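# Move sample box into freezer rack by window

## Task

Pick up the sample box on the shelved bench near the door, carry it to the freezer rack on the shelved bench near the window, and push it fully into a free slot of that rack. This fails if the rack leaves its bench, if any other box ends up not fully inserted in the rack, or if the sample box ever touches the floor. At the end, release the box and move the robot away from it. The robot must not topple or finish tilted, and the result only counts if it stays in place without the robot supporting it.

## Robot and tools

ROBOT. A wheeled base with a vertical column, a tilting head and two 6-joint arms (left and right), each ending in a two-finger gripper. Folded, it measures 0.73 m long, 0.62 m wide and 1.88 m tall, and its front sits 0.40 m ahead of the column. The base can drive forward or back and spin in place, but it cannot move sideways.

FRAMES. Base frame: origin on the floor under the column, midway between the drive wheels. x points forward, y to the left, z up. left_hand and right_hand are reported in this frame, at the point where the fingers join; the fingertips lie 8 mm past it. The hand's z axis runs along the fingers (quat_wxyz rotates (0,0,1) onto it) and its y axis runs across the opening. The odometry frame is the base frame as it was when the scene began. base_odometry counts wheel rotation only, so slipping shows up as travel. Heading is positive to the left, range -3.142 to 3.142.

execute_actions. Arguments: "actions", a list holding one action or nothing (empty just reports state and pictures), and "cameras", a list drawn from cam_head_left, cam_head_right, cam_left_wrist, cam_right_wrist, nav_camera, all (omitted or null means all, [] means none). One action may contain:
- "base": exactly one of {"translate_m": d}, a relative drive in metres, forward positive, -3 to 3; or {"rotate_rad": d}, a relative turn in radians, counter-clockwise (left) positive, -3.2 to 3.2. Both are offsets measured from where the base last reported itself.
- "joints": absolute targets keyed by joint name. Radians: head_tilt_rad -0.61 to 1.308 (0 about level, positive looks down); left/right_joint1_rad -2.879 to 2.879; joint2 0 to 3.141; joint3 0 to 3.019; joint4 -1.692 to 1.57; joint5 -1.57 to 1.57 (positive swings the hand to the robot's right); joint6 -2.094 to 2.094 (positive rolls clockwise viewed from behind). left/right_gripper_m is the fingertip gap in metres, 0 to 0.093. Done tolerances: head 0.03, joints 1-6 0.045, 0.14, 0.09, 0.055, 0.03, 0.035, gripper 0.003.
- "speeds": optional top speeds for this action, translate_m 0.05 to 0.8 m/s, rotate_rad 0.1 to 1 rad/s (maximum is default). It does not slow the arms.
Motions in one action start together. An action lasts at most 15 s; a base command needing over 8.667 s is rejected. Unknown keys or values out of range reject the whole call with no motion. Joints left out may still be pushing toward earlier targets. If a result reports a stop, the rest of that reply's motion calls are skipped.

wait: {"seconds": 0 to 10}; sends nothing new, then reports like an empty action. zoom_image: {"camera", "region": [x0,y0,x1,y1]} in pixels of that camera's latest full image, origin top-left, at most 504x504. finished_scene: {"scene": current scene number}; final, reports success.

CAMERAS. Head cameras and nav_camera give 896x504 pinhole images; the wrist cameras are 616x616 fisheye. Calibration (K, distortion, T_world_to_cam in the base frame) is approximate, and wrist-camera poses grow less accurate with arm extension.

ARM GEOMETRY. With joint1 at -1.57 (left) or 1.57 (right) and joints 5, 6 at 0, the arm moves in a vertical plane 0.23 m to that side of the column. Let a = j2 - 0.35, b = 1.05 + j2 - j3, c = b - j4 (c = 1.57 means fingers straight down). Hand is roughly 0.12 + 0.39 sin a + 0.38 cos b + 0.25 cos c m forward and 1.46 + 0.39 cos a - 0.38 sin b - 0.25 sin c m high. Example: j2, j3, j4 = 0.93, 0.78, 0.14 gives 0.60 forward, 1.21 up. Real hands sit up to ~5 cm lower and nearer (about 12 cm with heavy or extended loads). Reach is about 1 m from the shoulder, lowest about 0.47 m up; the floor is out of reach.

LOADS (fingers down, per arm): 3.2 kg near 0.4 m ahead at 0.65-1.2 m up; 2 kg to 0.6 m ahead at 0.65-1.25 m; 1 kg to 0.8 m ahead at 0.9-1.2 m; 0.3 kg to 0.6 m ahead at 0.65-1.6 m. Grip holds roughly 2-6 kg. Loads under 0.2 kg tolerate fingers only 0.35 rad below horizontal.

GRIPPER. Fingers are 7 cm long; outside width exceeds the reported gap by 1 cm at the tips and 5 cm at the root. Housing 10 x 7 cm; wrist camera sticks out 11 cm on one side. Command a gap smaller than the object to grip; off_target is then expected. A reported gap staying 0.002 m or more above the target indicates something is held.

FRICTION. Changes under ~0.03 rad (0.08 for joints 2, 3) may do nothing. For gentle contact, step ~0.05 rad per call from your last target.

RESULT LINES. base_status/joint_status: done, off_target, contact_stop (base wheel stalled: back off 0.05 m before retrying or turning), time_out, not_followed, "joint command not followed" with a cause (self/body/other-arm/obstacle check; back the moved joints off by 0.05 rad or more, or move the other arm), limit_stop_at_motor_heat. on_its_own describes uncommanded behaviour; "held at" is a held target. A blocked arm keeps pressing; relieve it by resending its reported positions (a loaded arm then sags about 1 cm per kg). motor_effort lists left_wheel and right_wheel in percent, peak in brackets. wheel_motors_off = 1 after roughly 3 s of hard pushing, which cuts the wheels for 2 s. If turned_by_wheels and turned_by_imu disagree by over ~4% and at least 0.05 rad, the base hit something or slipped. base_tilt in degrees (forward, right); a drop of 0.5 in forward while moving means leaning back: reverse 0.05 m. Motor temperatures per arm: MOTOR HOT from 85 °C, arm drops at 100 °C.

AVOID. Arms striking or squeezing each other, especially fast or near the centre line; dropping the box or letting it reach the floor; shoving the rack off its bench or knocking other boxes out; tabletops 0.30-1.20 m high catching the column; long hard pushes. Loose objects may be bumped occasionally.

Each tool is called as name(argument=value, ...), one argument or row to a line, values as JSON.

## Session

execute_actions(
  actions=[
    {"joints":{"head_tilt_rad":0.4}},
  ],
)

Scene clock: 0.83 s.
Motor temperatures (°C, as the motors report them): left_arm=[26 27 26 26 24 23] | right_arm=[24 27 26 23 25 24]
base_odometry: x=+0.000 y=+0.000 heading=+0.000 (m, m, rad; odometry frame)
turned_by_wheels: +0.000 (rad since the last result)
turned_by_imu: +0.000 (rad since the last result)
base_tilt: forward=+0.0 right=+0.2 (deg)
base_status: not commanded
joint_positions: head_tilt_rad=+0.419 left_joint1_rad=-1.595 left_joint2_rad=+0.863 left_joint3_rad=+0.405 left_joint4_rad=-0.976 left_joint5_rad=-0.005 left_joint6_rad=-0.009 left_gripper_m=+0.094 right_joint1_rad=+1.581 right_joint2_rad=+0.916 right_joint3_rad=+0.408 right_joint4_rad=-0.982 right_joint5_rad=-0.017 right_joint6_rad=-0.077 right_gripper_m=+0.094
joint_status: all done
wheel_motors_off: 0
motor_effort: left_wheel=+1(1) right_wheel=+0(2) (%)
left_hand: x=+0.1448 y=+0.2205 z=+1.2591 quat_wxyz=(+0.440, -0.007, -0.898, +0.003) (m; base frame)
right_hand: x=+0.1354 y=-0.2204 z=+1.2587 quat_wxyz=(+0.464, +0.035, -0.885, -0.028) (m; base frame)
pictures: cam_head_left, cam_head_right, cam_left_wrist, cam_right_wrist, nav_camera
camera_calibration (this result's frames):
cam_head_left: T_world_to_cam=[[0.116158, -0.993191, -0.00883474, 0.0469327], [-0.45379, -0.045156, -0.889964, 1.39127], [0.883506, 0.107385, -0.455945, 0.574558], [0, 0, 0, 1]] pos_world=[0.118266, 0.0477382, 1.50056]
cam_head_right: T_world_to_cam=[[0.105682, -0.994294, -0.0145174, -0.0338334], [-0.449444, -0.0347376, -0.892633, 1.39696], [0.887035, 0.10086, -0.45055, 0.571417], [0, 0, 0, 1]] pos_world=[0.124564, -0.0427464, 1.50393]
cam_left_wrist: T_world_to_cam=[[-0.0228019, -0.999704, 0.00850208, 0.218159], [-0.040612, 0.00942351, 0.999131, -1.24762], [-0.998915, 0.0224368, -0.0408149, 0.309556], [0, 0, 0, 1]] pos_world=[0.263527, 0.222906, 1.25731]
cam_right_wrist: T_world_to_cam=[[0.0341589, -0.996234, -0.0796954, -0.123517], [0.0359136, -0.0784668, 0.99627, -1.27644], [-0.998771, -0.0368937, 0.033098, 0.204328], [0, 0, 0, 1]] pos_world=[0.254138, -0.215671, 1.25507]
Images, in order (width x height): cam_head_left 896x504, cam_head_right 896x504, cam_left_wrist 616x616, cam_right_wrist 616x616, nav_camera 896x504.

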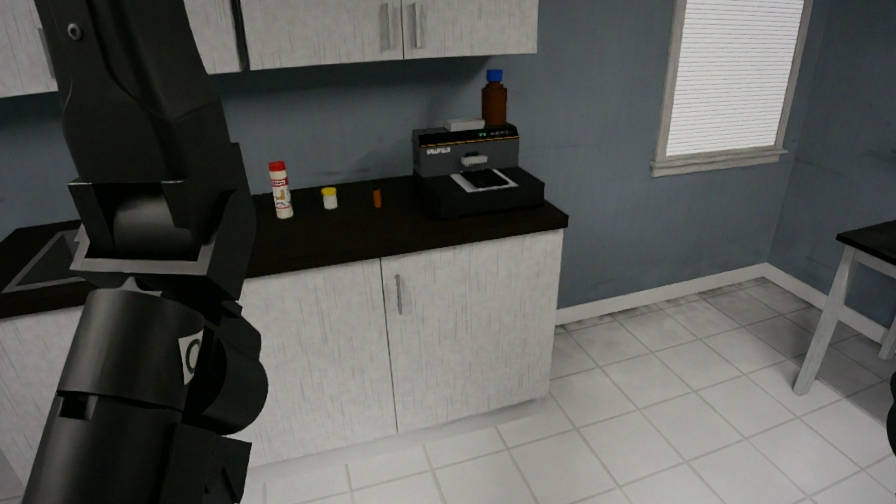

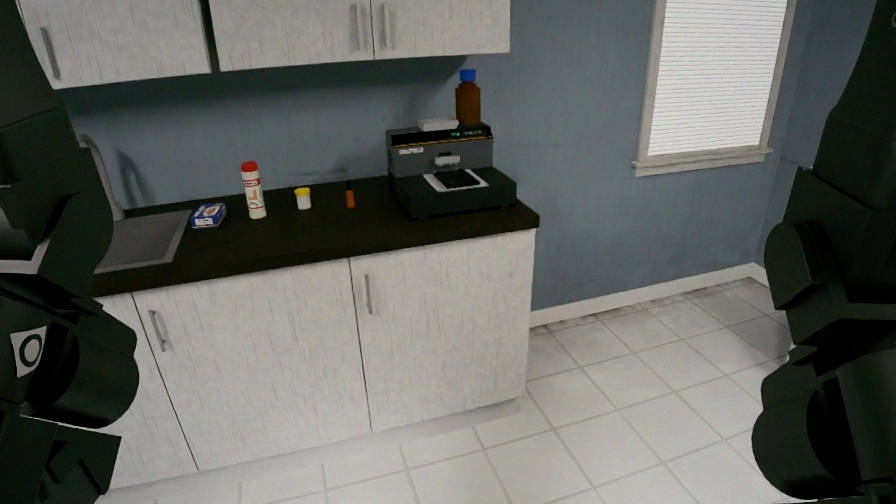

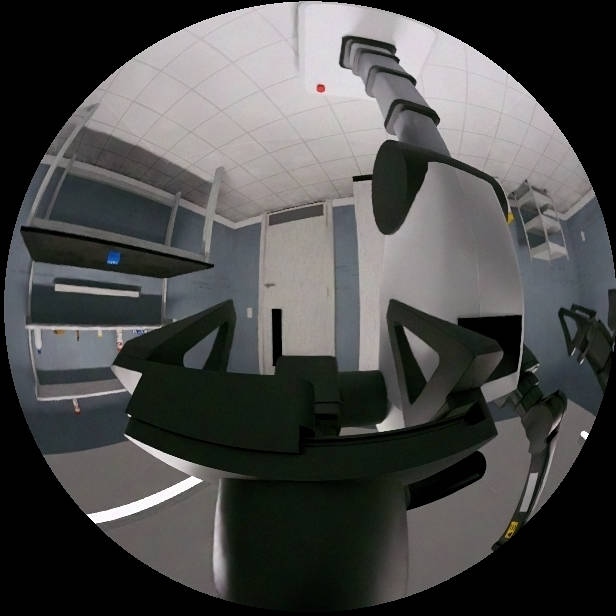

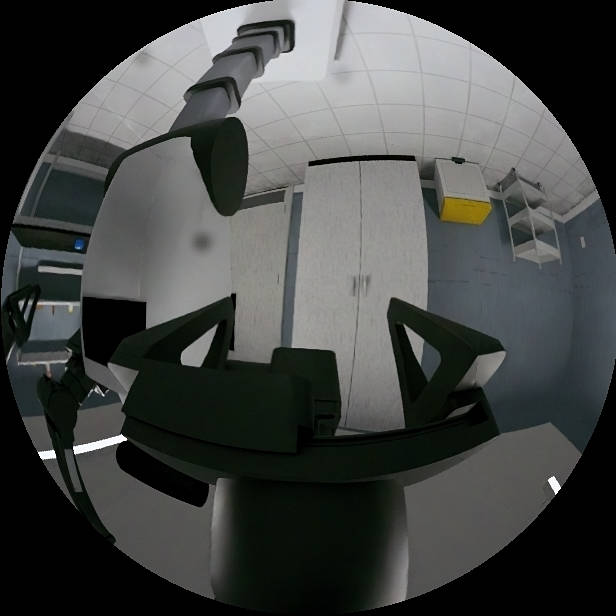

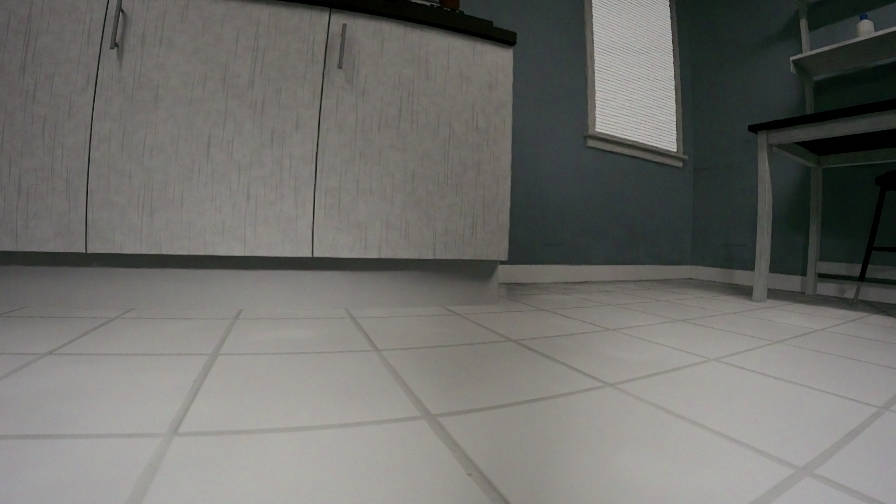

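Room offset ≈ +0.4; bench direction ≈ 1.97.

execute_actions(
  actions=[
    {"base":{"rotate_rad":1.97}},
  ],
  cameras=["cam_head_left","nav_camera"],
)

Scene clock: 4.37 s.
Motor temperatures (°C, as the motors report them): left_arm=[26 27 26 26 24 23] | right_arm=[24 27 26 23 25 24]
base_odometry: x=+0.000 y=+0.000 heading=+1.969 (m, m, rad; odometry frame)
turned_by_wheels: +1.969 (rad since the last result)
turned_by_imu: +1.978 (rad since the last result)
base_tilt: forward=+0.0 right=+0.2 (deg)
base_status: done
joint_positions: head_tilt_rad=+0.419 left_joint1_rad=-1.595 left_joint2_rad=+0.863 left_joint3_rad=+0.405 left_joint4_rad=-0.976 left_joint5_rad=-0.005 left_joint6_rad=-0.009 left_gripper_m=+0.094 right_joint1_rad=+1.581 right_joint2_rad=+0.916 right_joint3_rad=+0.408 right_joint4_rad=-0.982 right_joint5_rad=-0.017 right_joint6_rad=-0.077 right_gripper_m=+0.094
joint_status: not commanded
wheel_motors_off: 0
motor_effort: left_wheel=-2(32) right_wheel=+3(43) (%)
left_hand: x=+0.1448 y=+0.2205 z=+1.2591 quat_wxyz=(+0.440, -0.007, -0.898, +0.003) (m; base frame)
right_hand: x=+0.1354 y=-0.2204 z=+1.2587 quat_wxyz=(+0.464, +0.035, -0.885, -0.028) (m; base frame)
pictures: cam_head_left, nav_camera
camera_calibration (this result's frames):
cam_head_left: T_world_to_cam=[[0.116159, -0.993191, -0.0088152, 0.0469025], [-0.45364, -0.045156, -0.89004, 1.39138], [0.883582, 0.107385, -0.455797, 0.574325], [0, 0, 0, 1]] pos_world=[0.118273, 0.0477382, 1.50057]
Images, in order (width x height): cam_head_left 896x504, nav_camera 896x504.

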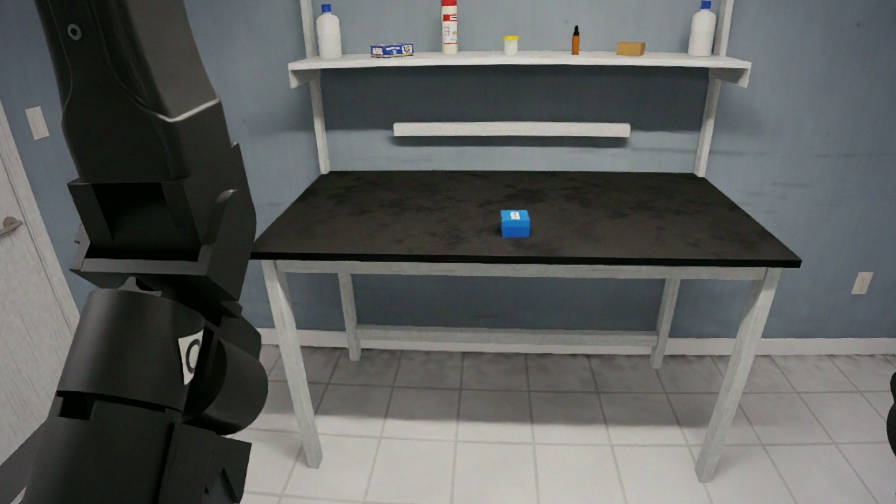

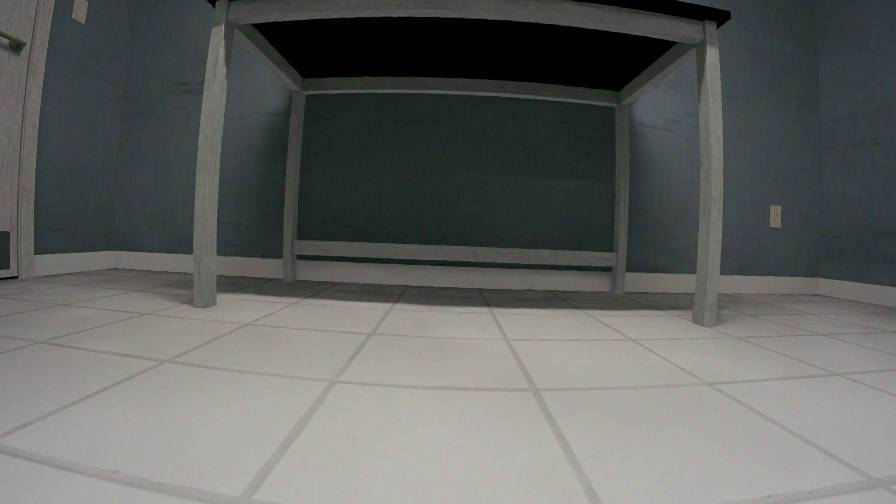

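execute_actions(
  actions=[
    {"base":{"rotate_rad":-0.66}},
  ],
  cameras=[],
)

execute_actions(
  actions=[
    {"base":{"translate_m":0.4},"joints":{"left_joint1_rad":-1.57,"left_joint2_rad":2.2,"left_joint3_rad":2.43,"left_joint4_rad":0.42,"left_joint5_rad":0.04}},
  ],
  cameras=[],
)

execute_actions(
  actions=[
    {"base":{"rotate_rad":0.7}},
  ],
  cameras=["cam_left_wrist"],
)

Scene clock: 7.07 s.
Motor temperatures (°C, as the motors report them): left_arm=[26 27 26 26 24 23] | right_arm=[24 28 26 23 25 24]
base_odometry: x=+0.000 y=+0.000 heading=+1.311 (m, m, rad; odometry frame)
turned_by_wheels: -0.658 (rad since the last result)
turned_by_imu: -0.663 (rad since the last result)
base_tilt: forward=+0.1 right=+0.2 (deg)
base_status: done
joint_positions: head_tilt_rad=+0.419 left_joint1_rad=-1.595 left_joint2_rad=+0.863 left_joint3_rad=+0.405 left_joint4_rad=-0.976 left_joint5_rad=-0.005 left_joint6_rad=-0.009 left_gripper_m=+0.094 right_joint1_rad=+1.581 right_joint2_rad=+0.916 right_joint3_rad=+0.408 right_joint4_rad=-0.982 right_joint5_rad=-0.017 right_joint6_rad=-0.077 right_gripper_m=+0.094
joint_status: not commanded
wheel_motors_off: 0
motor_effort: left_wheel=+4(21) right_wheel=-5(24) (%)
left_hand: x=+0.1448 y=+0.2205 z=+1.2591 quat_wxyz=(+0.440, -0.007, -0.898, +0.003) (m; base frame)
right_hand: x=+0.1354 y=-0.2204 z=+1.2587 quat_wxyz=(+0.464, +0.035, -0.885, -0.028) (m; base frame)
pictures: none
No camera images: the call's "cameras" was empty. Leave "cameras" out to get every camera's image.

Scene clock: 9.40 s.
Motor temperatures (°C, as the motors report them): left_arm=[26 27 27 26 24 23] | right_arm=[24 28 26 23 25 24]
base_odometry: x=+0.103 y=+0.387 heading=+1.313 (m, m, rad; odometry frame)
turned_by_wheels: +0.002 (rad since the last result)
turned_by_imu: +0.001 (rad since the last result)
base_tilt: forward=+0.0 right=+0.2 (deg)
base_status: done
joint_positions: head_tilt_rad=+0.418 left_joint1_rad=-1.574 left_joint2_rad=+2.178 left_joint3_rad=+2.413 left_joint4_rad=+0.404 left_joint5_rad=+0.037 left_joint6_rad=-0.009 left_gripper_m=+0.094 right_joint1_rad=+1.581 right_joint2_rad=+0.916 right_joint3_rad=+0.410 right_joint4_rad=-0.982 right_joint5_rad=-0.017 right_joint6_rad=-0.077 right_gripper_m=+0.094
joint_status: all done
wheel_motors_off: 0
motor_effort: left_wheel=+2(62) right_wheel=-2(49) (%)
left_hand: x=+0.9838 y=+0.2151 z=+0.9817 quat_wxyz=(-0.549, -0.006, -0.836, +0.020) (m; base frame)
right_hand: x=+0.1362 y=-0.2204 z=+1.2584 quat_wxyz=(+0.463, +0.035, -0.885, -0.028) (m; base frame)
pictures: none
No camera images: the call's "cameras" was empty. Leave "cameras" out to get every camera's image.

Scene clock: 11.77 s.
Motor temperatures (°C, as the motors report them): left_arm=[26 28 28 26 24 23] | right_arm=[24 28 26 23 25 24]
base_odometry: x=+0.103 y=+0.387 heading=+2.012 (m, m, rad; odometry frame)
turned_by_wheels: +0.699 (rad since the last result)
turned_by_imu: +0.701 (rad since the last result)
base_tilt: forward=+0.1 right=+0.1 (deg)
base_status: done
joint_positions: head_tilt_rad=+0.418 left_joint1_rad=-1.569 left_joint2_rad=+2.178 left_joint3_rad=+2.413 left_joint4_rad=+0.404 left_joint5_rad=+0.039 left_joint6_rad=-0.009 left_gripper_m=+0.094 right_joint1_rad=+1.581 right_joint2_rad=+0.916 right_joint3_rad=+0.410 right_joint4_rad=-0.982 right_joint5_rad=-0.017 right_joint6_rad=-0.077 right_gripper_m=+0.094
joint_status: not commanded
wheel_motors_off: 0
motor_effort: left_wheel=-4(50) right_wheel=+4(34) (%)
left_hand: x=+0.9838 y=+0.2191 z=+0.9817 quat_wxyz=(-0.549, -0.007, -0.836, +0.018) (m; base frame)
right_hand: x=+0.1362 y=-0.2204 z=+1.2584 quat_wxyz=(+0.463, +0.035, -0.885, -0.028) (m; base frame)
pictures: cam_left_wrist
camera_calibration (this result's frames):
cam_left_wrist: T_world_to_cam=[[-0.0230104, -0.999661, 0.0121608, 0.234881], [-0.856206, 0.0134256, -0.516461, 1.35301], [0.516122, -0.0222961, -0.856225, 0.456092], [0, 0, 0, 1]] pos_world=[0.928462, 0.226805, 1.08644]
Images, in order (width x height): cam_left_wrist 616x616.

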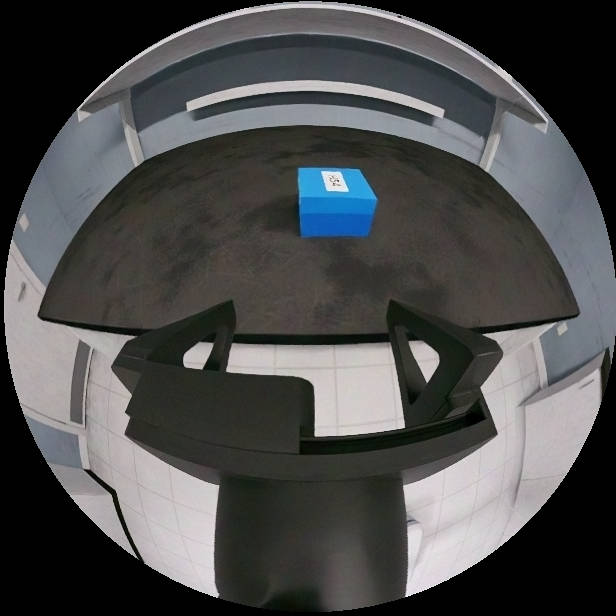

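execute_actions(
  actions=[
    {"base":{"rotate_rad":-0.033}},
  ],
  cameras=[],
)

execute_actions(
  actions=[
    {"base":{"translate_m":0.1},"speeds":{"translate_m":0.15}},
  ],
  cameras=["cam_left_wrist"],
)

Scene clock: 14.77 s.
Motor temperatures (°C, as the motors report them): left_arm=[26 29 28 26 24 23] | right_arm=[24 28 26 23 25 24]
base_odometry: x=+0.103 y=+0.387 heading=+1.979 (m, m, rad; odometry frame)
turned_by_wheels: -0.033 (rad since the last result)
turned_by_imu: -0.033 (rad since the last result)
base_tilt: forward=+0.1 right=+0.2 (deg)
base_status: done
joint_positions: head_tilt_rad=+0.418 left_joint1_rad=-1.576 left_joint2_rad=+2.178 left_joint3_rad=+2.413 left_joint4_rad=+0.404 left_joint5_rad=+0.039 left_joint6_rad=-0.009 left_gripper_m=+0.094 right_joint1_rad=+1.581 right_joint2_rad=+0.916 right_joint3_rad=+0.410 right_joint4_rad=-0.982 right_joint5_rad=-0.017 right_joint6_rad=-0.077 right_gripper_m=+0.094
joint_status: not commanded
wheel_motors_off: 0
motor_effort: left_wheel=+1(16) right_wheel=+1(13) (%)
left_hand: x=+0.9838 y=+0.2132 z=+0.9818 quat_wxyz=(-0.549, -0.007, -0.836, +0.021) (m; base frame)
right_hand: x=+0.1362 y=-0.2204 z=+1.2584 quat_wxyz=(+0.463, +0.035, -0.885, -0.028) (m; base frame)
pictures: none
No camera images: the call's "cameras" was empty. Leave "cameras" out to get every camera's image.

Scene clock: 16.13 s.
Motor temperatures (°C, as the motors report them): left_arm=[26 29 29 26 24 23] | right_arm=[24 28 26 23 25 24]
base_odometry: x=+0.063 y=+0.478 heading=+1.981 (m, m, rad; odometry frame)
turned_by_wheels: +0.002 (rad since the last result)
turned_by_imu: +0.002 (rad since the last result)
base_tilt: forward=+0.1 right=+0.2 (deg)
base_status: done
joint_positions: head_tilt_rad=+0.418 left_joint1_rad=-1.574 left_joint2_rad=+2.180 left_joint3_rad=+2.413 left_joint4_rad=+0.404 left_joint5_rad=+0.039 left_joint6_rad=-0.009 left_gripper_m=+0.094 right_joint1_rad=+1.581 right_joint2_rad=+0.916 right_joint3_rad=+0.411 right_joint4_rad=-0.982 right_joint5_rad=-0.017 right_joint6_rad=-0.077 right_gripper_m=+0.094
joint_status: not commanded
wheel_motors_off: 0
motor_effort: left_wheel=+1(55) right_wheel=-1(44) (%)
left_hand: x=+0.9831 y=+0.2152 z=+0.9804 quat_wxyz=(-0.548, -0.007, -0.836, +0.020) (m; base frame)
right_hand: x=+0.1366 y=-0.2204 z=+1.2583 quat_wxyz=(+0.463, +0.035, -0.885, -0.028) (m; base frame)
pictures: cam_left_wrist
camera_calibration (this result's frames):
cam_left_wrist: T_world_to_cam=[[-0.0252779, -0.99955, 0.0161598, 0.229213], [-0.856962, 0.0133426, -0.515207, 1.3513], [0.514759, -0.0268717, -0.856914, 0.458292], [0, 0, 0, 1]] pos_world=[0.927897, 0.223395, 1.08521]
Images, in order (width x height): cam_left_wrist 616x616.

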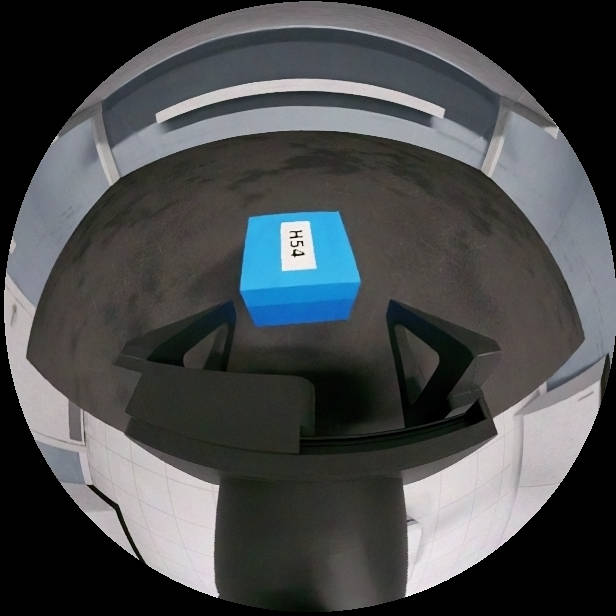

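Set j5 to 0 (shifts left ~7 mm and squares it).

execute_actions(
  actions=[
    {"joints":{"left_joint5_rad":-0.01,"left_joint4_rad":0.32}},
  ],
  cameras=[],
)

execute_actions(
  actions=[
    {"base":{"translate_m":0.06},"speeds":{"translate_m":0.08}},
  ],
  cameras=["cam_left_wrist"],
)

execute_actions(
  actions=[
    {"joints":{"left_gripper_m":0.04}},
  ],
  cameras=["cam_left_wrist"],
)

Scene clock: 16.90 s.
Motor temperatures (°C, as the motors report them): left_arm=[26 29 29 26 24 23] | right_arm=[24 28 26 23 25 24]
base_odometry: x=+0.063 y=+0.478 heading=+1.981 (m, m, rad; odometry frame)
turned_by_wheels: +0.000 (rad since the last result)
turned_by_imu: +0.000 (rad since the last result)
base_tilt: forward=+0.0 right=+0.1 (deg)
base_status: not commanded
joint_positions: head_tilt_rad=+0.418 left_joint1_rad=-1.574 left_joint2_rad=+2.181 left_joint3_rad=+2.413 left_joint4_rad=+0.332 left_joint5_rad=-0.008 left_joint6_rad=-0.009 left_gripper_m=+0.094 right_joint1_rad=+1.581 right_joint2_rad=+0.916 right_joint3_rad=+0.411 right_joint4_rad=-0.982 right_joint5_rad=-0.017 right_joint6_rad=-0.077 right_gripper_m=+0.094
joint_status: all done
wheel_motors_off: 0
motor_effort: left_wheel=+2(1) right_wheel=-1(1) (%)
left_hand: x=+0.9750 y=+0.2231 z=+0.9634 quat_wxyz=(-0.517, +0.006, -0.856, +0.001) (m; base frame)
right_hand: x=+0.1366 y=-0.2204 z=+1.2583 quat_wxyz=(+0.463, +0.035, -0.885, -0.028) (m; base frame)
pictures: none
No camera images: the call's "cameras" was empty. Leave "cameras" out to get every camera's image.

Scene clock: 18.30 s.
Motor temperatures (°C, as the motors report them): left_arm=[26 30 29 26 24 23] | right_arm=[24 28 26 23 25 24]
base_odometry: x=+0.039 y=+0.533 heading=+1.983 (m, m, rad; odometry frame)
turned_by_wheels: +0.002 (rad since the last result)
turned_by_imu: +0.002 (rad since the last result)
base_tilt: forward=+0.1 right=+0.1 (deg)
base_status: done
joint_positions: head_tilt_rad=+0.418 left_joint1_rad=-1.574 left_joint2_rad=+2.182 left_joint3_rad=+2.413 left_joint4_rad=+0.332 left_joint5_rad=-0.008 left_joint6_rad=-0.009 left_gripper_m=+0.094 right_joint1_rad=+1.581 right_joint2_rad=+0.916 right_joint3_rad=+0.410 right_joint4_rad=-0.982 right_joint5_rad=-0.017 right_joint6_rad=-0.077 right_gripper_m=+0.094
joint_status: not commanded
wheel_motors_off: 0
motor_effort: left_wheel=+2(50) right_wheel=-2(42) (%)
left_hand: x=+0.9742 y=+0.2234 z=+0.9621 quat_wxyz=(-0.517, +0.006, -0.856, +0.000) (m; base frame)
right_hand: x=+0.1360 y=-0.2204 z=+1.2585 quat_wxyz=(+0.463, +0.035, -0.885, -0.028) (m; base frame)
pictures: cam_left_wrist
camera_calibration (this result's frames):
cam_left_wrist: T_world_to_cam=[[0.0168182, -0.999851, -0.00394181, 0.215907], [-0.893091, -0.0132496, -0.449682, 1.31226], [0.449563, 0.0110832, -0.89318, 0.537293], [0, 0, 0, 1]] pos_world=[0.92679, 0.227306, 1.07085]
Images, in order (width x height): cam_left_wrist 616x616.

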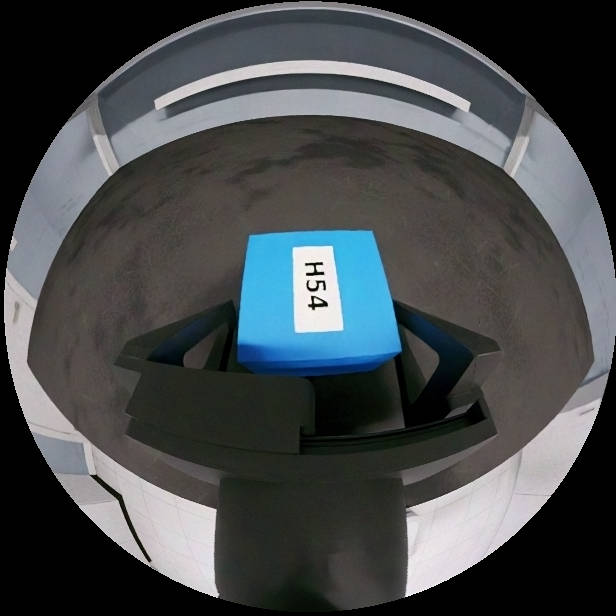

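Scene clock: 18.90 s.
Motor temperatures (°C, as the motors report them): left_arm=[26 30 29 26 24 23] | right_arm=[24 28 26 23 25 24]
base_odometry: x=+0.039 y=+0.533 heading=+1.983 (m, m, rad; odometry frame)
turned_by_wheels: +0.000 (rad since the last result)
turned_by_imu: +0.000 (rad since the last result)
base_tilt: forward=+0.0 right=+0.2 (deg)
base_status: not commanded
joint_positions: head_tilt_rad=+0.418 left_joint1_rad=-1.574 left_joint2_rad=+2.182 left_joint3_rad=+2.413 left_joint4_rad=+0.332 left_joint5_rad=-0.008 left_joint6_rad=-0.009 left_gripper_m=+0.075 right_joint1_rad=+1.581 right_joint2_rad=+0.916 right_joint3_rad=+0.410 right_joint4_rad=-0.982 right_joint5_rad=-0.017 right_joint6_rad=-0.077 right_gripper_m=+0.094
joint_status: left_gripper_m off_target (ended at +0.075, target +0.040)
wheel_motors_off: 0
motor_effort: left_wheel=+3(2) right_wheel=-3(2) (%)
left_hand: x=+0.9742 y=+0.2235 z=+0.9621 quat_wxyz=(-0.517, +0.006, -0.856, +0.000) (m; base frame)
right_hand: x=+0.1360 y=-0.2204 z=+1.2585 quat_wxyz=(+0.463, +0.035, -0.885, -0.028) (m; base frame)
pictures: cam_left_wrist
camera_calibration (this result's frames):
cam_left_wrist: T_world_to_cam=[[0.0174931, -0.999838, -0.00429725, 0.215719], [-0.893082, -0.0136926, -0.449686, 1.31236], [0.449554, 0.0117042, -0.893177, 0.537159], [0, 0, 0, 1]] pos_world=[0.926787, 0.227367, 1.07085]
Images, in order (width x height): cam_left_wrist 616x616.

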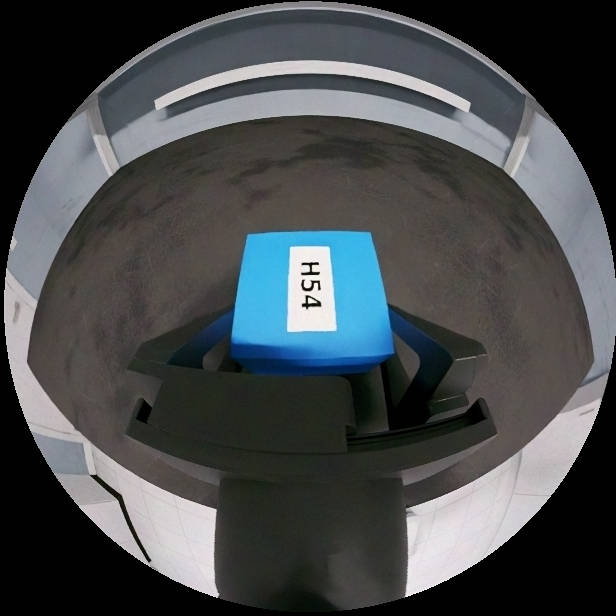

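execute_actions(
  actions=[
    {"joints":{"left_joint2_rad":2.08,"left_joint4_rad":0.23}},
  ],
  cameras=[],
)

execute_actions(
  actions=[
    {"base":{"translate_m":-0.4}},
  ],
  cameras=[],
)

execute_actions(
  actions=[
    {"base":{"rotate_rad":3.16},"speeds":{"rotate_rad":0.7}},
  ],
  cameras=["cam_head_left","nav_camera"],
)

Scene clock: 20.13 s.
Motor temperatures (°C, as the motors report them): left_arm=[26 30 30 26 24 23] | right_arm=[24 28 26 23 25 24]
base_odometry: x=+0.039 y=+0.533 heading=+1.983 (m, m, rad; odometry frame)
turned_by_wheels: +0.000 (rad since the last result)
turned_by_imu: +0.000 (rad since the last result)
base_tilt: forward=+0.0 right=+0.2 (deg)
base_status: not commanded
joint_positions: head_tilt_rad=+0.418 left_joint1_rad=-1.574 left_joint2_rad=+2.095 left_joint3_rad=+2.413 left_joint4_rad=+0.239 left_joint5_rad=-0.008 left_joint6_rad=-0.009 left_gripper_m=+0.075 right_joint1_rad=+1.581 right_joint2_rad=+0.916 right_joint3_rad=+0.410 right_joint4_rad=-0.982 right_joint5_rad=-0.017 right_joint6_rad=-0.077 right_gripper_m=+0.094
joint_status: all done
wheel_motors_off: 0
motor_effort: left_wheel=+3(3) right_wheel=+2(2) (%)
left_hand: x=+1.0044 y=+0.2236 z=+1.0179 quat_wxyz=(-0.514, +0.006, -0.857, +0.000) (m; base frame)
right_hand: x=+0.1360 y=-0.2204 z=+1.2585 quat_wxyz=(+0.463, +0.035, -0.885, -0.028) (m; base frame)
pictures: none
No camera images: the call's "cameras" was empty. Leave "cameras" out to get every camera's image.

Scene clock: 22.37 s.
Motor temperatures (°C, as the motors report them): left_arm=[26 31 30 26 24 23] | right_arm=[24 28 26 23 25 24]
base_odometry: x=+0.199 y=+0.167 heading=+1.985 (m, m, rad; odometry frame)
turned_by_wheels: +0.002 (rad since the last result)
turned_by_imu: +0.002 (rad since the last result)
base_tilt: forward=+0.0 right=+0.2 (deg)
base_status: done
joint_positions: head_tilt_rad=+0.418 left_joint1_rad=-1.572 left_joint2_rad=+2.095 left_joint3_rad=+2.413 left_joint4_rad=+0.239 left_joint5_rad=-0.008 left_joint6_rad=-0.009 left_gripper_m=+0.075 right_joint1_rad=+1.581 right_joint2_rad=+0.916 right_joint3_rad=+0.406 right_joint4_rad=-0.982 right_joint5_rad=-0.017 right_joint6_rad=-0.077 right_gripper_m=+0.094
joint_status: not commanded
wheel_motors_off: 0
motor_effort: left_wheel=+1(55) right_wheel=-1(54) (%)
left_hand: x=+1.0045 y=+0.2252 z=+1.0179 quat_wxyz=(-0.514, +0.006, -0.857, -0.001) (m; base frame)
right_hand: x=+0.1342 y=-0.2204 z=+1.2592 quat_wxyz=(+0.465, +0.035, -0.884, -0.028) (m; base frame)
pictures: none
No camera images: the call's "cameras" was empty. Leave "cameras" out to get every camera's image.

Scene clock: 28.23 s.
Motor temperatures (°C, as the motors report them): left_arm=[26 32 31 26 24 23] | right_arm=[24 28 26 23 25 24]
base_odometry: x=+0.199 y=+0.167 heading=-1.139 (m, m, rad; odometry frame)
turned_by_wheels: +3.159 (rad since the last result)
turned_by_imu: +3.175 (rad since the last result)
base_tilt: forward=+0.0 right=+0.1 (deg)
base_status: done
joint_positions: head_tilt_rad=+0.418 left_joint1_rad=-1.567 left_joint2_rad=+2.095 left_joint3_rad=+2.413 left_joint4_rad=+0.239 left_joint5_rad=-0.009 left_joint6_rad=-0.009 left_gripper_m=+0.075 right_joint1_rad=+1.581 right_joint2_rad=+0.916 right_joint3_rad=+0.406 right_joint4_rad=-0.982 right_joint5_rad=-0.017 right_joint6_rad=-0.077 right_gripper_m=+0.094
joint_status: not commanded
wheel_motors_off: 0
motor_effort: left_wheel=-4(39) right_wheel=+4(49) (%)
left_hand: x=+1.0044 y=+0.2295 z=+1.0179 quat_wxyz=(-0.514, +0.006, -0.857, -0.004) (m; base frame)
right_hand: x=+0.1342 y=-0.2204 z=+1.2592 quat_wxyz=(+0.465, +0.035, -0.884, -0.028) (m; base frame)
pictures: cam_head_left, nav_camera
camera_calibration (this result's frames):
cam_head_left: T_world_to_cam=[[0.116163, -0.993191, -0.00876233, 0.0468209], [-0.453235, -0.045156, -0.890247, 1.39167], [0.88379, 0.107385, -0.455394, 0.573695], [0, 0, 0, 1]] pos_world=[0.118291, 0.0477382, 1.5006]
Images, in order (width x height): cam_head_left 896x504, nav_camera 896x504.

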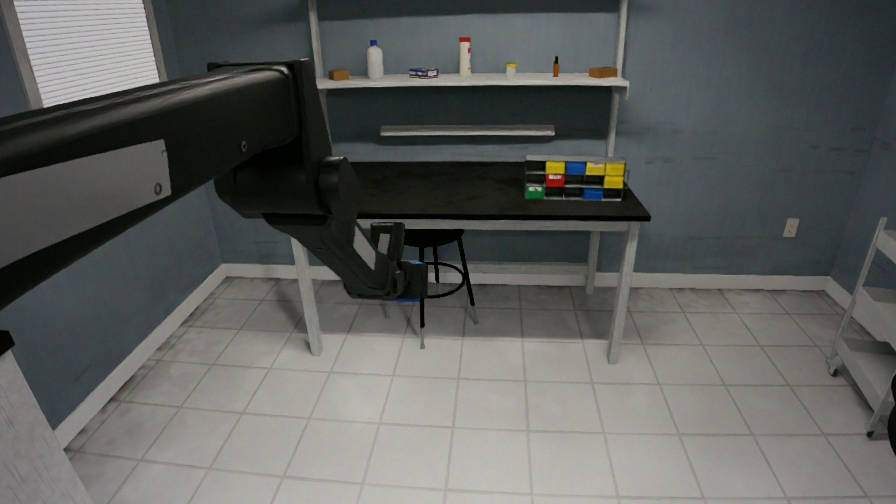

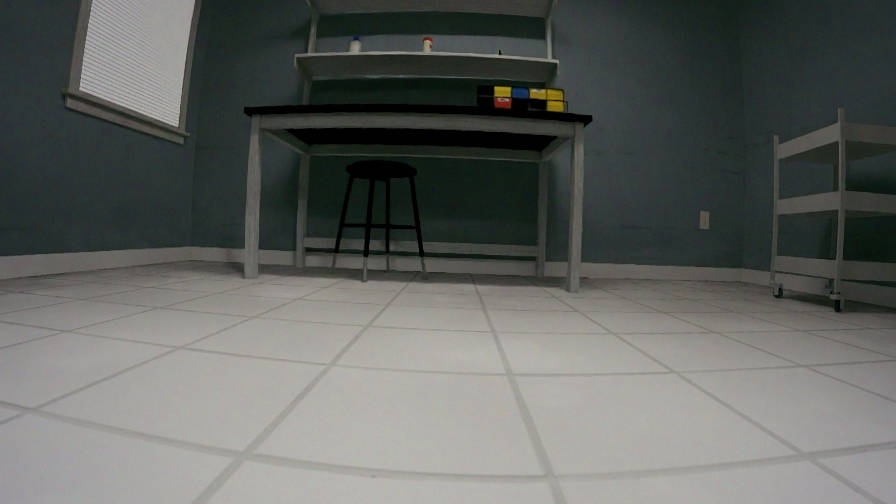

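execute_actions(
  actions=[
    {"base":{"rotate_rad":-0.55},"joints":{"left_joint2_rad":2.31,"left_joint4_rad":0.49}},
  ],
  cameras=[],
)

execute_actions(
  actions=[
    {"base":{"translate_m":0.96}},
  ],
  cameras=[],
)

execute_actions(
  actions=[
    {"base":{"rotate_rad":0.55}},
  ],
  cameras=[],
)

execute_actions(
  actions=[
    {"base":{"translate_m":0.2}},
  ],
  cameras=["cam_head_right","cam_left_wrist"],
)

Scene clock: 30.63 s.
Motor temperatures (°C, as the motors report them): left_arm=[26 33 31 26 24 23] | right_arm=[24 28 26 23 25 24]
base_odometry: x=+0.199 y=+0.167 heading=-1.688 (m, m, rad; odometry frame)
turned_by_wheels: -0.549 (rad since the last result)
turned_by_imu: -0.553 (rad since the last result)
base_tilt: forward=+0.0 right=+0.2 (deg)
base_status: done
joint_positions: head_tilt_rad=+0.418 left_joint1_rad=-1.572 left_joint2_rad=+2.318 left_joint3_rad=+2.407 left_joint4_rad=+0.463 left_joint5_rad=-0.009 left_joint6_rad=-0.009 left_gripper_m=+0.075 right_joint1_rad=+1.581 right_joint2_rad=+0.916 right_joint3_rad=+0.406 right_joint4_rad=-0.982 right_joint5_rad=-0.017 right_joint6_rad=-0.077 right_gripper_m=+0.094
joint_status: all done
wheel_motors_off: 0
motor_effort: left_wheel=+0(26) right_wheel=-6(26) (%)
left_hand: x=+0.9141 y=+0.2249 z=+0.8766 quat_wxyz=(-0.512, +0.006, -0.859, -0.001) (m; base frame)
right_hand: x=+0.1342 y=-0.2204 z=+1.2592 quat_wxyz=(+0.465, +0.035, -0.884, -0.028) (m; base frame)
pictures: none
No camera images: the call's "cameras" was empty. Leave "cameras" out to get every camera's image.

Scene clock: 33.70 s.
Motor temperatures (°C, as the motors report them): left_arm=[26 33 31 26 24 23] | right_arm=[24 28 26 23 25 24]
base_odometry: x=+0.088 y=-0.787 heading=-1.687 (m, m, rad; odometry frame)
turned_by_wheels: +0.001 (rad since the last result)
turned_by_imu: +0.000 (rad since the last result)
base_tilt: forward=+0.1 right=+0.2 (deg)
base_status: done
joint_positions: head_tilt_rad=+0.418 left_joint1_rad=-1.572 left_joint2_rad=+2.317 left_joint3_rad=+2.407 left_joint4_rad=+0.463 left_joint5_rad=-0.009 left_joint6_rad=-0.009 left_gripper_m=+0.075 right_joint1_rad=+1.581 right_joint2_rad=+0.916 right_joint3_rad=+0.410 right_joint4_rad=-0.982 right_joint5_rad=-0.017 right_joint6_rad=-0.077 right_gripper_m=+0.094
joint_status: not commanded
wheel_motors_off: 0
motor_effort: left_wheel=+1(62) right_wheel=-2(46) (%)
left_hand: x=+0.9146 y=+0.2253 z=+0.8772 quat_wxyz=(-0.513, +0.006, -0.859, -0.001) (m; base frame)
right_hand: x=+0.1363 y=-0.2204 z=+1.2583 quat_wxyz=(+0.463, +0.035, -0.885, -0.028) (m; base frame)
pictures: none
No camera images: the call's "cameras" was empty. Leave "cameras" out to get every camera's image.

Scene clock: 35.90 s.
Motor temperatures (°C, as the motors report them): left_arm=[26 33 31 26 24 23] | right_arm=[24 28 26 23 25 24]
base_odometry: x=+0.088 y=-0.787 heading=-1.138 (m, m, rad; odometry frame)
turned_by_wheels: +0.549 (rad since the last result)
turned_by_imu: +0.550 (rad since the last result)
base_tilt: forward=+0.0 right=+0.1 (deg)
base_status: done
joint_positions: head_tilt_rad=+0.418 left_joint1_rad=-1.571 left_joint2_rad=+2.317 left_joint3_rad=+2.407 left_joint4_rad=+0.463 left_joint5_rad=-0.010 left_joint6_rad=-0.009 left_gripper_m=+0.075 right_joint1_rad=+1.581 right_joint2_rad=+0.916 right_joint3_rad=+0.410 right_joint4_rad=-0.982 right_joint5_rad=-0.017 right_joint6_rad=-0.077 right_gripper_m=+0.094
joint_status: not commanded
wheel_motors_off: 0
motor_effort: left_wheel=-4(51) right_wheel=+4(35) (%)
left_hand: x=+0.9146 y=+0.2261 z=+0.8772 quat_wxyz=(-0.513, +0.007, -0.859, -0.002) (m; base frame)
right_hand: x=+0.1363 y=-0.2204 z=+1.2583 quat_wxyz=(+0.463, +0.035, -0.885, -0.028) (m; base frame)
pictures: none
No camera images: the call's "cameras" was empty. Leave "cameras" out to get every camera's image.

Scene clock: 37.70 s.
Motor temperatures (°C, as the motors report them): left_arm=[26 33 31 26 24 23] | right_arm=[24 28 26 23 25 24]
base_odometry: x=+0.172 y=-0.968 heading=-1.137 (m, m, rad; odometry frame)
turned_by_wheels: +0.001 (rad since the last result)
turned_by_imu: +0.001 (rad since the last result)
base_tilt: forward=+0.1 right=+0.2 (deg)
base_status: done
joint_positions: head_tilt_rad=+0.418 left_joint1_rad=-1.570 left_joint2_rad=+2.316 left_joint3_rad=+2.407 left_joint4_rad=+0.463 left_joint5_rad=-0.010 left_joint6_rad=-0.009 left_gripper_m=+0.075 right_joint1_rad=+1.581 right_joint2_rad=+0.916 right_joint3_rad=+0.411 right_joint4_rad=-0.982 right_joint5_rad=-0.017 right_joint6_rad=-0.077 right_gripper_m=+0.094
joint_status: not commanded
wheel_motors_off: 0
motor_effort: left_wheel=+1(50) right_wheel=-1(52) (%)
left_hand: x=+0.9152 y=+0.2268 z=+0.8781 quat_wxyz=(-0.513, +0.007, -0.858, -0.002) (m; base frame)
right_hand: x=+0.1365 y=-0.2204 z=+1.2583 quat_wxyz=(+0.463, +0.035, -0.885, -0.028) (m; base frame)
pictures: cam_head_right, cam_left_wrist
camera_calibration (this result's frames):
cam_head_right: T_world_to_cam=[[0.105693, -0.994294, -0.0144339, -0.0339625], [-0.448739, -0.0347376, -0.892988, 1.39747], [0.887391, 0.10086, -0.44985, 0.570321], [0, 0, 0, 1]] pos_world=[0.124592, -0.0427464, 1.50399]
cam_left_wrist: T_world_to_cam=[[0.0206768, -0.999756, -0.00781439, 0.21984], [-0.896777, -0.0150904, -0.442225, 1.21906], [0.441999, 0.0161516, -0.89687, 0.497751], [0, 0, 0, 1]] pos_world=[0.868671, 0.230143, 0.987233]
Images, in order (width x height): cam_head_right 896x504, cam_left_wrist 616x616.

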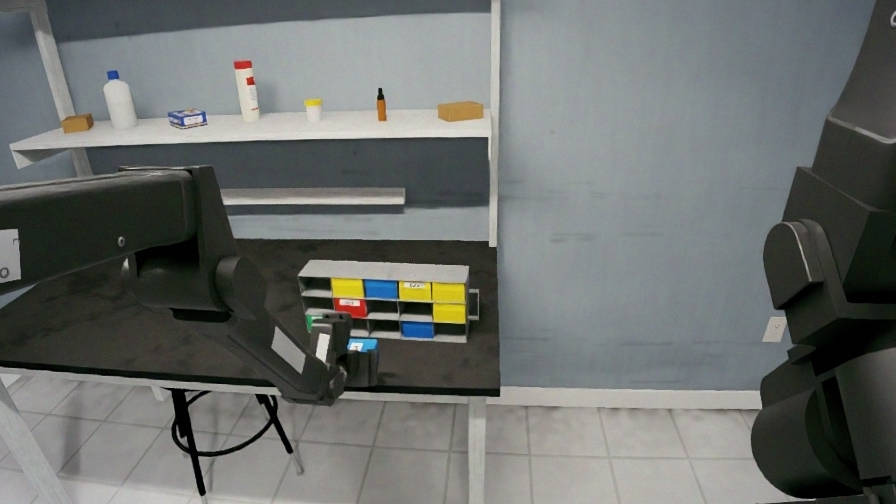

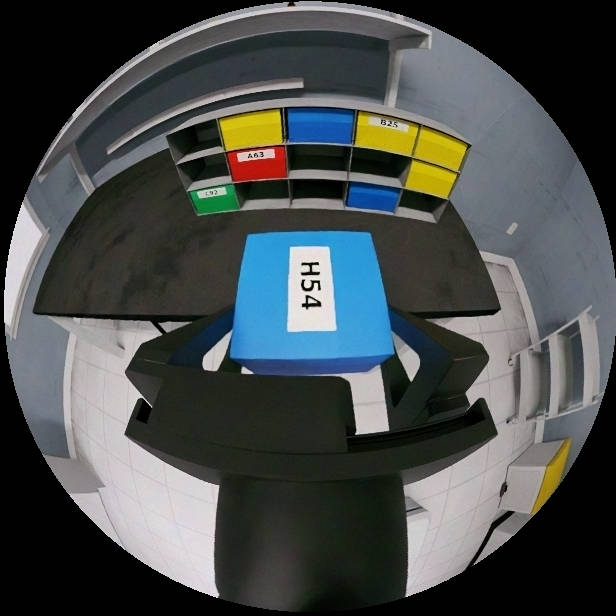

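execute_actions(
  actions=[
    {"base":{"rotate_rad":-0.01}},
  ],
  cameras=[],
)

execute_actions(
  actions=[
    {"base":{"translate_m":0.12},"speeds":{"translate_m":0.1}},
  ],
  cameras=["cam_left_wrist"],
)

Scene clock: 38.37 s.
Motor temperatures (°C, as the motors report them): left_arm=[26 33 31 26 24 23] | right_arm=[24 28 26 23 25 24]
base_odometry: x=+0.172 y=-0.969 heading=-1.145 (m, m, rad; odometry frame)
turned_by_wheels: -0.009 (rad since the last result)
turned_by_imu: -0.009 (rad since the last result)
base_tilt: forward=+0.0 right=+0.2 (deg)
base_status: done
joint_positions: head_tilt_rad=+0.418 left_joint1_rad=-1.570 left_joint2_rad=+2.316 left_joint3_rad=+2.407 left_joint4_rad=+0.463 left_joint5_rad=-0.010 left_joint6_rad=-0.009 left_gripper_m=+0.075 right_joint1_rad=+1.581 right_joint2_rad=+0.916 right_joint3_rad=+0.410 right_joint4_rad=-0.982 right_joint5_rad=-0.017 right_joint6_rad=-0.077 right_gripper_m=+0.094
joint_status: not commanded
wheel_motors_off: 0
motor_effort: left_wheel=+1(35) right_wheel=+0(34) (%)
left_hand: x=+0.9152 y=+0.2268 z=+0.8781 quat_wxyz=(-0.513, +0.007, -0.858, -0.002) (m; base frame)
right_hand: x=+0.1359 y=-0.2204 z=+1.2585 quat_wxyz=(+0.463, +0.035, -0.885, -0.028) (m; base frame)
pictures: none
No camera images: the call's "cameras" was empty. Leave "cameras" out to get every camera's image.

Scene clock: 40.43 s.
Motor temperatures (°C, as the motors report them): left_arm=[26 33 32 26 24 23] | right_arm=[24 28 26 23 25 24]
base_odometry: x=+0.221 y=-1.078 heading=-1.147 (m, m, rad; odometry frame)
turned_by_wheels: -0.002 (rad since the last result)
turned_by_imu: -0.002 (rad since the last result)
base_tilt: forward=+0.0 right=+0.2 (deg)
base_status: done
joint_positions: head_tilt_rad=+0.418 left_joint1_rad=-1.570 left_joint2_rad=+2.316 left_joint3_rad=+2.407 left_joint4_rad=+0.463 left_joint5_rad=-0.010 left_joint6_rad=-0.009 left_gripper_m=+0.075 right_joint1_rad=+1.581 right_joint2_rad=+0.916 right_joint3_rad=+0.408 right_joint4_rad=-0.982 right_joint5_rad=-0.017 right_joint6_rad=-0.077 right_gripper_m=+0.094
joint_status: not commanded
wheel_motors_off: 0
motor_effort: left_wheel=-1(44) right_wheel=+2(35) (%)
left_hand: x=+0.9155 y=+0.2268 z=+0.8784 quat_wxyz=(-0.513, +0.007, -0.858, -0.002) (m; base frame)
right_hand: x=+0.1354 y=-0.2204 z=+1.2587 quat_wxyz=(+0.464, +0.035, -0.885, -0.028) (m; base frame)
pictures: cam_left_wrist
camera_calibration (this result's frames):
cam_left_wrist: T_world_to_cam=[[0.0206795, -0.999756, -0.00780662, 0.219828], [-0.896608, -0.0150902, -0.442567, 1.21953], [0.442341, 0.0161516, -0.896701, 0.497463], [0, 0, 0, 1]] pos_world=[0.86885, 0.230143, 0.987517]
Images, in order (width x height): cam_left_wrist 616x616.

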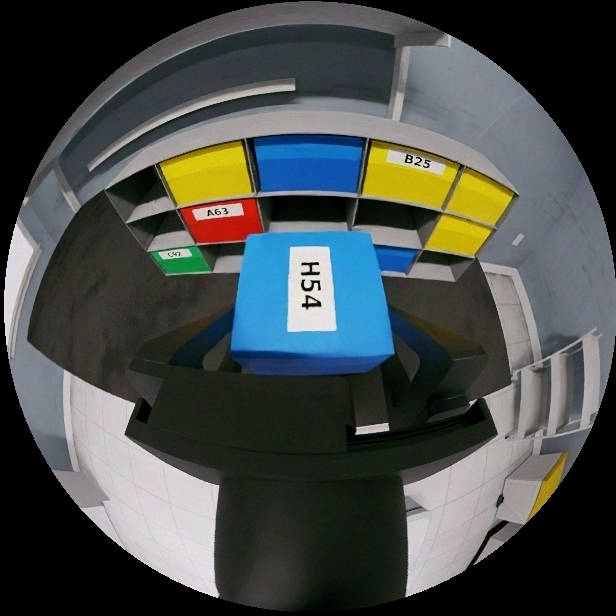

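execute_actions(
  actions=[
    {"joints":{"left_joint4_rad":0.405}},
  ],
  cameras=[],
)

execute_actions(
  actions=[
    {"base":{"translate_m":0.07},"speeds":{"translate_m":0.05}},
  ],
  cameras=["cam_left_wrist"],
)

Scene clock: 41.33 s.
Motor temperatures (°C, as the motors report them): left_arm=[26 33 32 26 24 23] | right_arm=[24 28 26 23 25 24]
base_odometry: x=+0.221 y=-1.078 heading=-1.147 (m, m, rad; odometry frame)
turned_by_wheels: +0.000 (rad since the last result)
turned_by_imu: +0.000 (rad since the last result)
base_tilt: forward=+0.0 right=+0.2 (deg)
base_status: not commanded
joint_positions: head_tilt_rad=+0.418 left_joint1_rad=-1.570 left_joint2_rad=+2.316 left_joint3_rad=+2.407 left_joint4_rad=+0.412 left_joint5_rad=-0.010 left_joint6_rad=-0.009 left_gripper_m=+0.075 right_joint1_rad=+1.581 right_joint2_rad=+0.916 right_joint3_rad=+0.408 right_joint4_rad=-0.982 right_joint5_rad=-0.017 right_joint6_rad=-0.077 right_gripper_m=+0.094
joint_status: all done
wheel_motors_off: 0
motor_effort: left_wheel=-1(0) right_wheel=+3(1) (%)
left_hand: x=+0.9090 y=+0.2268 z=+0.8672 quat_wxyz=(-0.491, +0.007, -0.871, -0.002) (m; base frame)
right_hand: x=+0.1354 y=-0.2204 z=+1.2587 quat_wxyz=(+0.464, +0.035, -0.885, -0.028) (m; base frame)
pictures: none
No camera images: the call's "cameras" was empty. Leave "cameras" out to get every camera's image.

Scene clock: 43.50 s.
Motor temperatures (°C, as the motors report them): left_arm=[26 33 32 26 24 23] | right_arm=[24 28 26 23 25 24]
base_odometry: x=+0.250 y=-1.142 heading=-1.148 (m, m, rad; odometry frame)
turned_by_wheels: -0.001 (rad since the last result)
turned_by_imu: -0.001 (rad since the last result)
base_tilt: forward=+0.0 right=+0.2 (deg)
base_status: done
joint_positions: head_tilt_rad=+0.418 left_joint1_rad=-1.570 left_joint2_rad=+2.321 left_joint3_rad=+2.407 left_joint4_rad=+0.406 left_joint5_rad=-0.009 left_joint6_rad=-0.009 left_gripper_m=+0.075 right_joint1_rad=+1.581 right_joint2_rad=+0.916 right_joint3_rad=+0.409 right_joint4_rad=-0.982 right_joint5_rad=-0.017 right_joint6_rad=-0.077 right_gripper_m=+0.094
joint_status: not commanded
wheel_motors_off: 0
motor_effort: left_wheel=+0(32) right_wheel=-1(30) (%)
left_hand: x=+0.9053 y=+0.2271 z=+0.8620 quat_wxyz=(-0.486, +0.006, -0.874, -0.002) (m; base frame)
right_hand: x=+0.1356 y=-0.2204 z=+1.2586 quat_wxyz=(+0.464, +0.035, -0.885, -0.028) (m; base frame)
pictures: cam_left_wrist
camera_calibration (this result's frames):
cam_left_wrist: T_world_to_cam=[[0.0200525, -0.999757, -0.00919478, 0.221969], [-0.922526, -0.0149567, -0.385646, 1.17753], [0.385415, 0.0162156, -0.922601, 0.561123], [0, 0, 0, 1]] pos_world=[0.865586, 0.230428, 0.973844]
Images, in order (width x height): cam_left_wrist 616x616.

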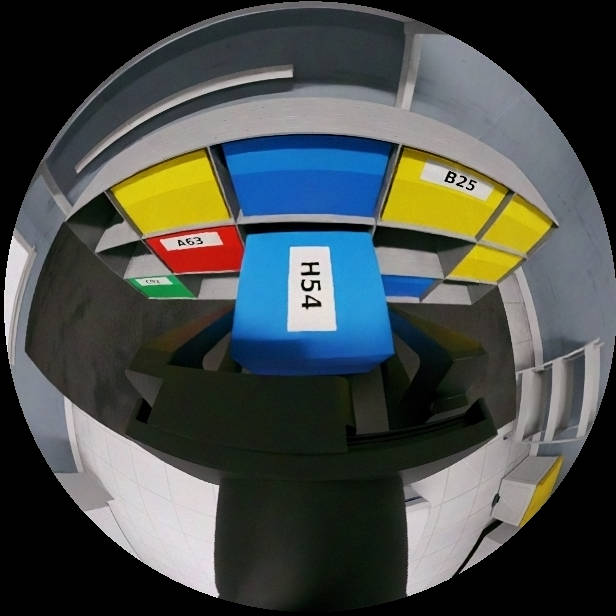

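Too low; raise.

execute_actions(
  actions=[
    {"base":{"translate_m":-0.012},"joints":{"left_joint4_rad":0.48}},
  ],
  cameras=[],
)

execute_actions(
  actions=[
    {"base":{"translate_m":0.03},"speeds":{"translate_m":0.05}},
  ],
  cameras=["cam_left_wrist"],
)

Scene clock: 44.40 s.
Motor temperatures (°C, as the motors report them): left_arm=[26 33 32 26 24 23] | right_arm=[24 28 26 23 25 24]
base_odometry: x=+0.245 y=-1.131 heading=-1.148 (m, m, rad; odometry frame)
turned_by_wheels: +0.000 (rad since the last result)
turned_by_imu: +0.000 (rad since the last result)
base_tilt: forward=+0.1 right=+0.2 (deg)
base_status: done
joint_positions: head_tilt_rad=+0.418 left_joint1_rad=-1.570 left_joint2_rad=+2.321 left_joint3_rad=+2.407 left_joint4_rad=+0.452 left_joint5_rad=-0.009 left_joint6_rad=-0.009 left_gripper_m=+0.075 right_joint1_rad=+1.581 right_joint2_rad=+0.916 right_joint3_rad=+0.405 right_joint4_rad=-0.982 right_joint5_rad=-0.017 right_joint6_rad=-0.077 right_gripper_m=+0.094
joint_status: all done
wheel_motors_off: 0
motor_effort: left_wheel=+0(32) right_wheel=-1(28) (%)
left_hand: x=+0.9108 y=+0.2271 z=+0.8715 quat_wxyz=(-0.506, +0.006, -0.862, -0.002) (m; base frame)
right_hand: x=+0.1338 y=-0.2204 z=+1.2593 quat_wxyz=(+0.465, +0.035, -0.884, -0.028) (m; base frame)
pictures: none
No camera images: the call's "cameras" was empty. Leave "cameras" out to get every camera's image.

Scene clock: 45.77 s.
Motor temperatures (°C, as the motors report them): left_arm=[26 33 32 26 24 23] | right_arm=[24 28 26 23 25 24]
base_odometry: x=+0.257 y=-1.158 heading=-1.148 (m, m, rad; odometry frame)
turned_by_wheels: +0.000 (rad since the last result)
turned_by_imu: -0.001 (rad since the last result)
base_tilt: forward=+0.1 right=+0.2 (deg)
base_status: done
joint_positions: head_tilt_rad=+0.418 left_joint1_rad=-1.569 left_joint2_rad=+2.322 left_joint3_rad=+2.407 left_joint4_rad=+0.452 left_joint5_rad=-0.011 left_joint6_rad=-0.011 left_gripper_m=+0.075 right_joint1_rad=+1.581 right_joint2_rad=+0.916 right_joint3_rad=+0.409 right_joint4_rad=-0.982 right_joint5_rad=-0.017 right_joint6_rad=-0.077 right_gripper_m=+0.094
joint_status: not commanded
wheel_motors_off: 0
motor_effort: left_wheel=+0(32) right_wheel=+1(28) (%)
left_hand: x=+0.9101 y=+0.2281 z=+0.8706 quat_wxyz=(-0.506, +0.008, -0.863, -0.003) (m; base frame)
right_hand: x=+0.1356 y=-0.2204 z=+1.2586 quat_wxyz=(+0.464, +0.035, -0.885, -0.028) (m; base frame)
pictures: cam_left_wrist
camera_calibration (this result's frames):
cam_left_wrist: T_world_to_cam=[[0.0230484, -0.999702, -0.00805649, 0.219181], [-0.904348, -0.0174134, -0.42644, 1.20488], [0.426172, 0.0171146, -0.90448, 0.514068], [0, 0, 0, 1]] pos_world=[0.865495, 0.231298, 0.980537]
Images, in order (width x height): cam_left_wrist 616x616.

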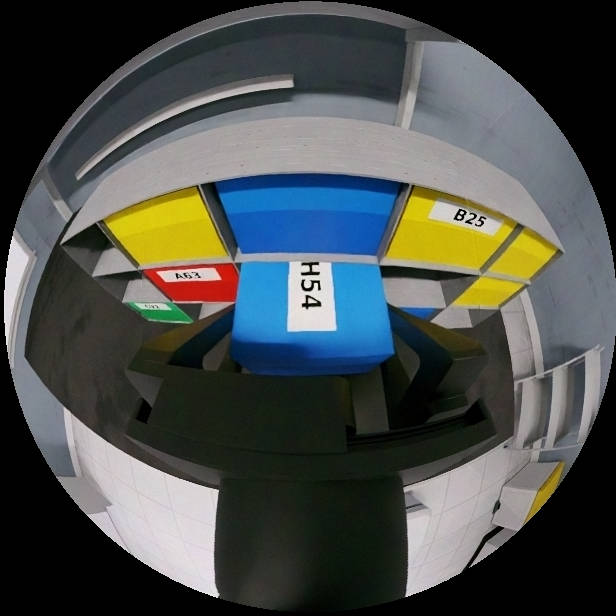

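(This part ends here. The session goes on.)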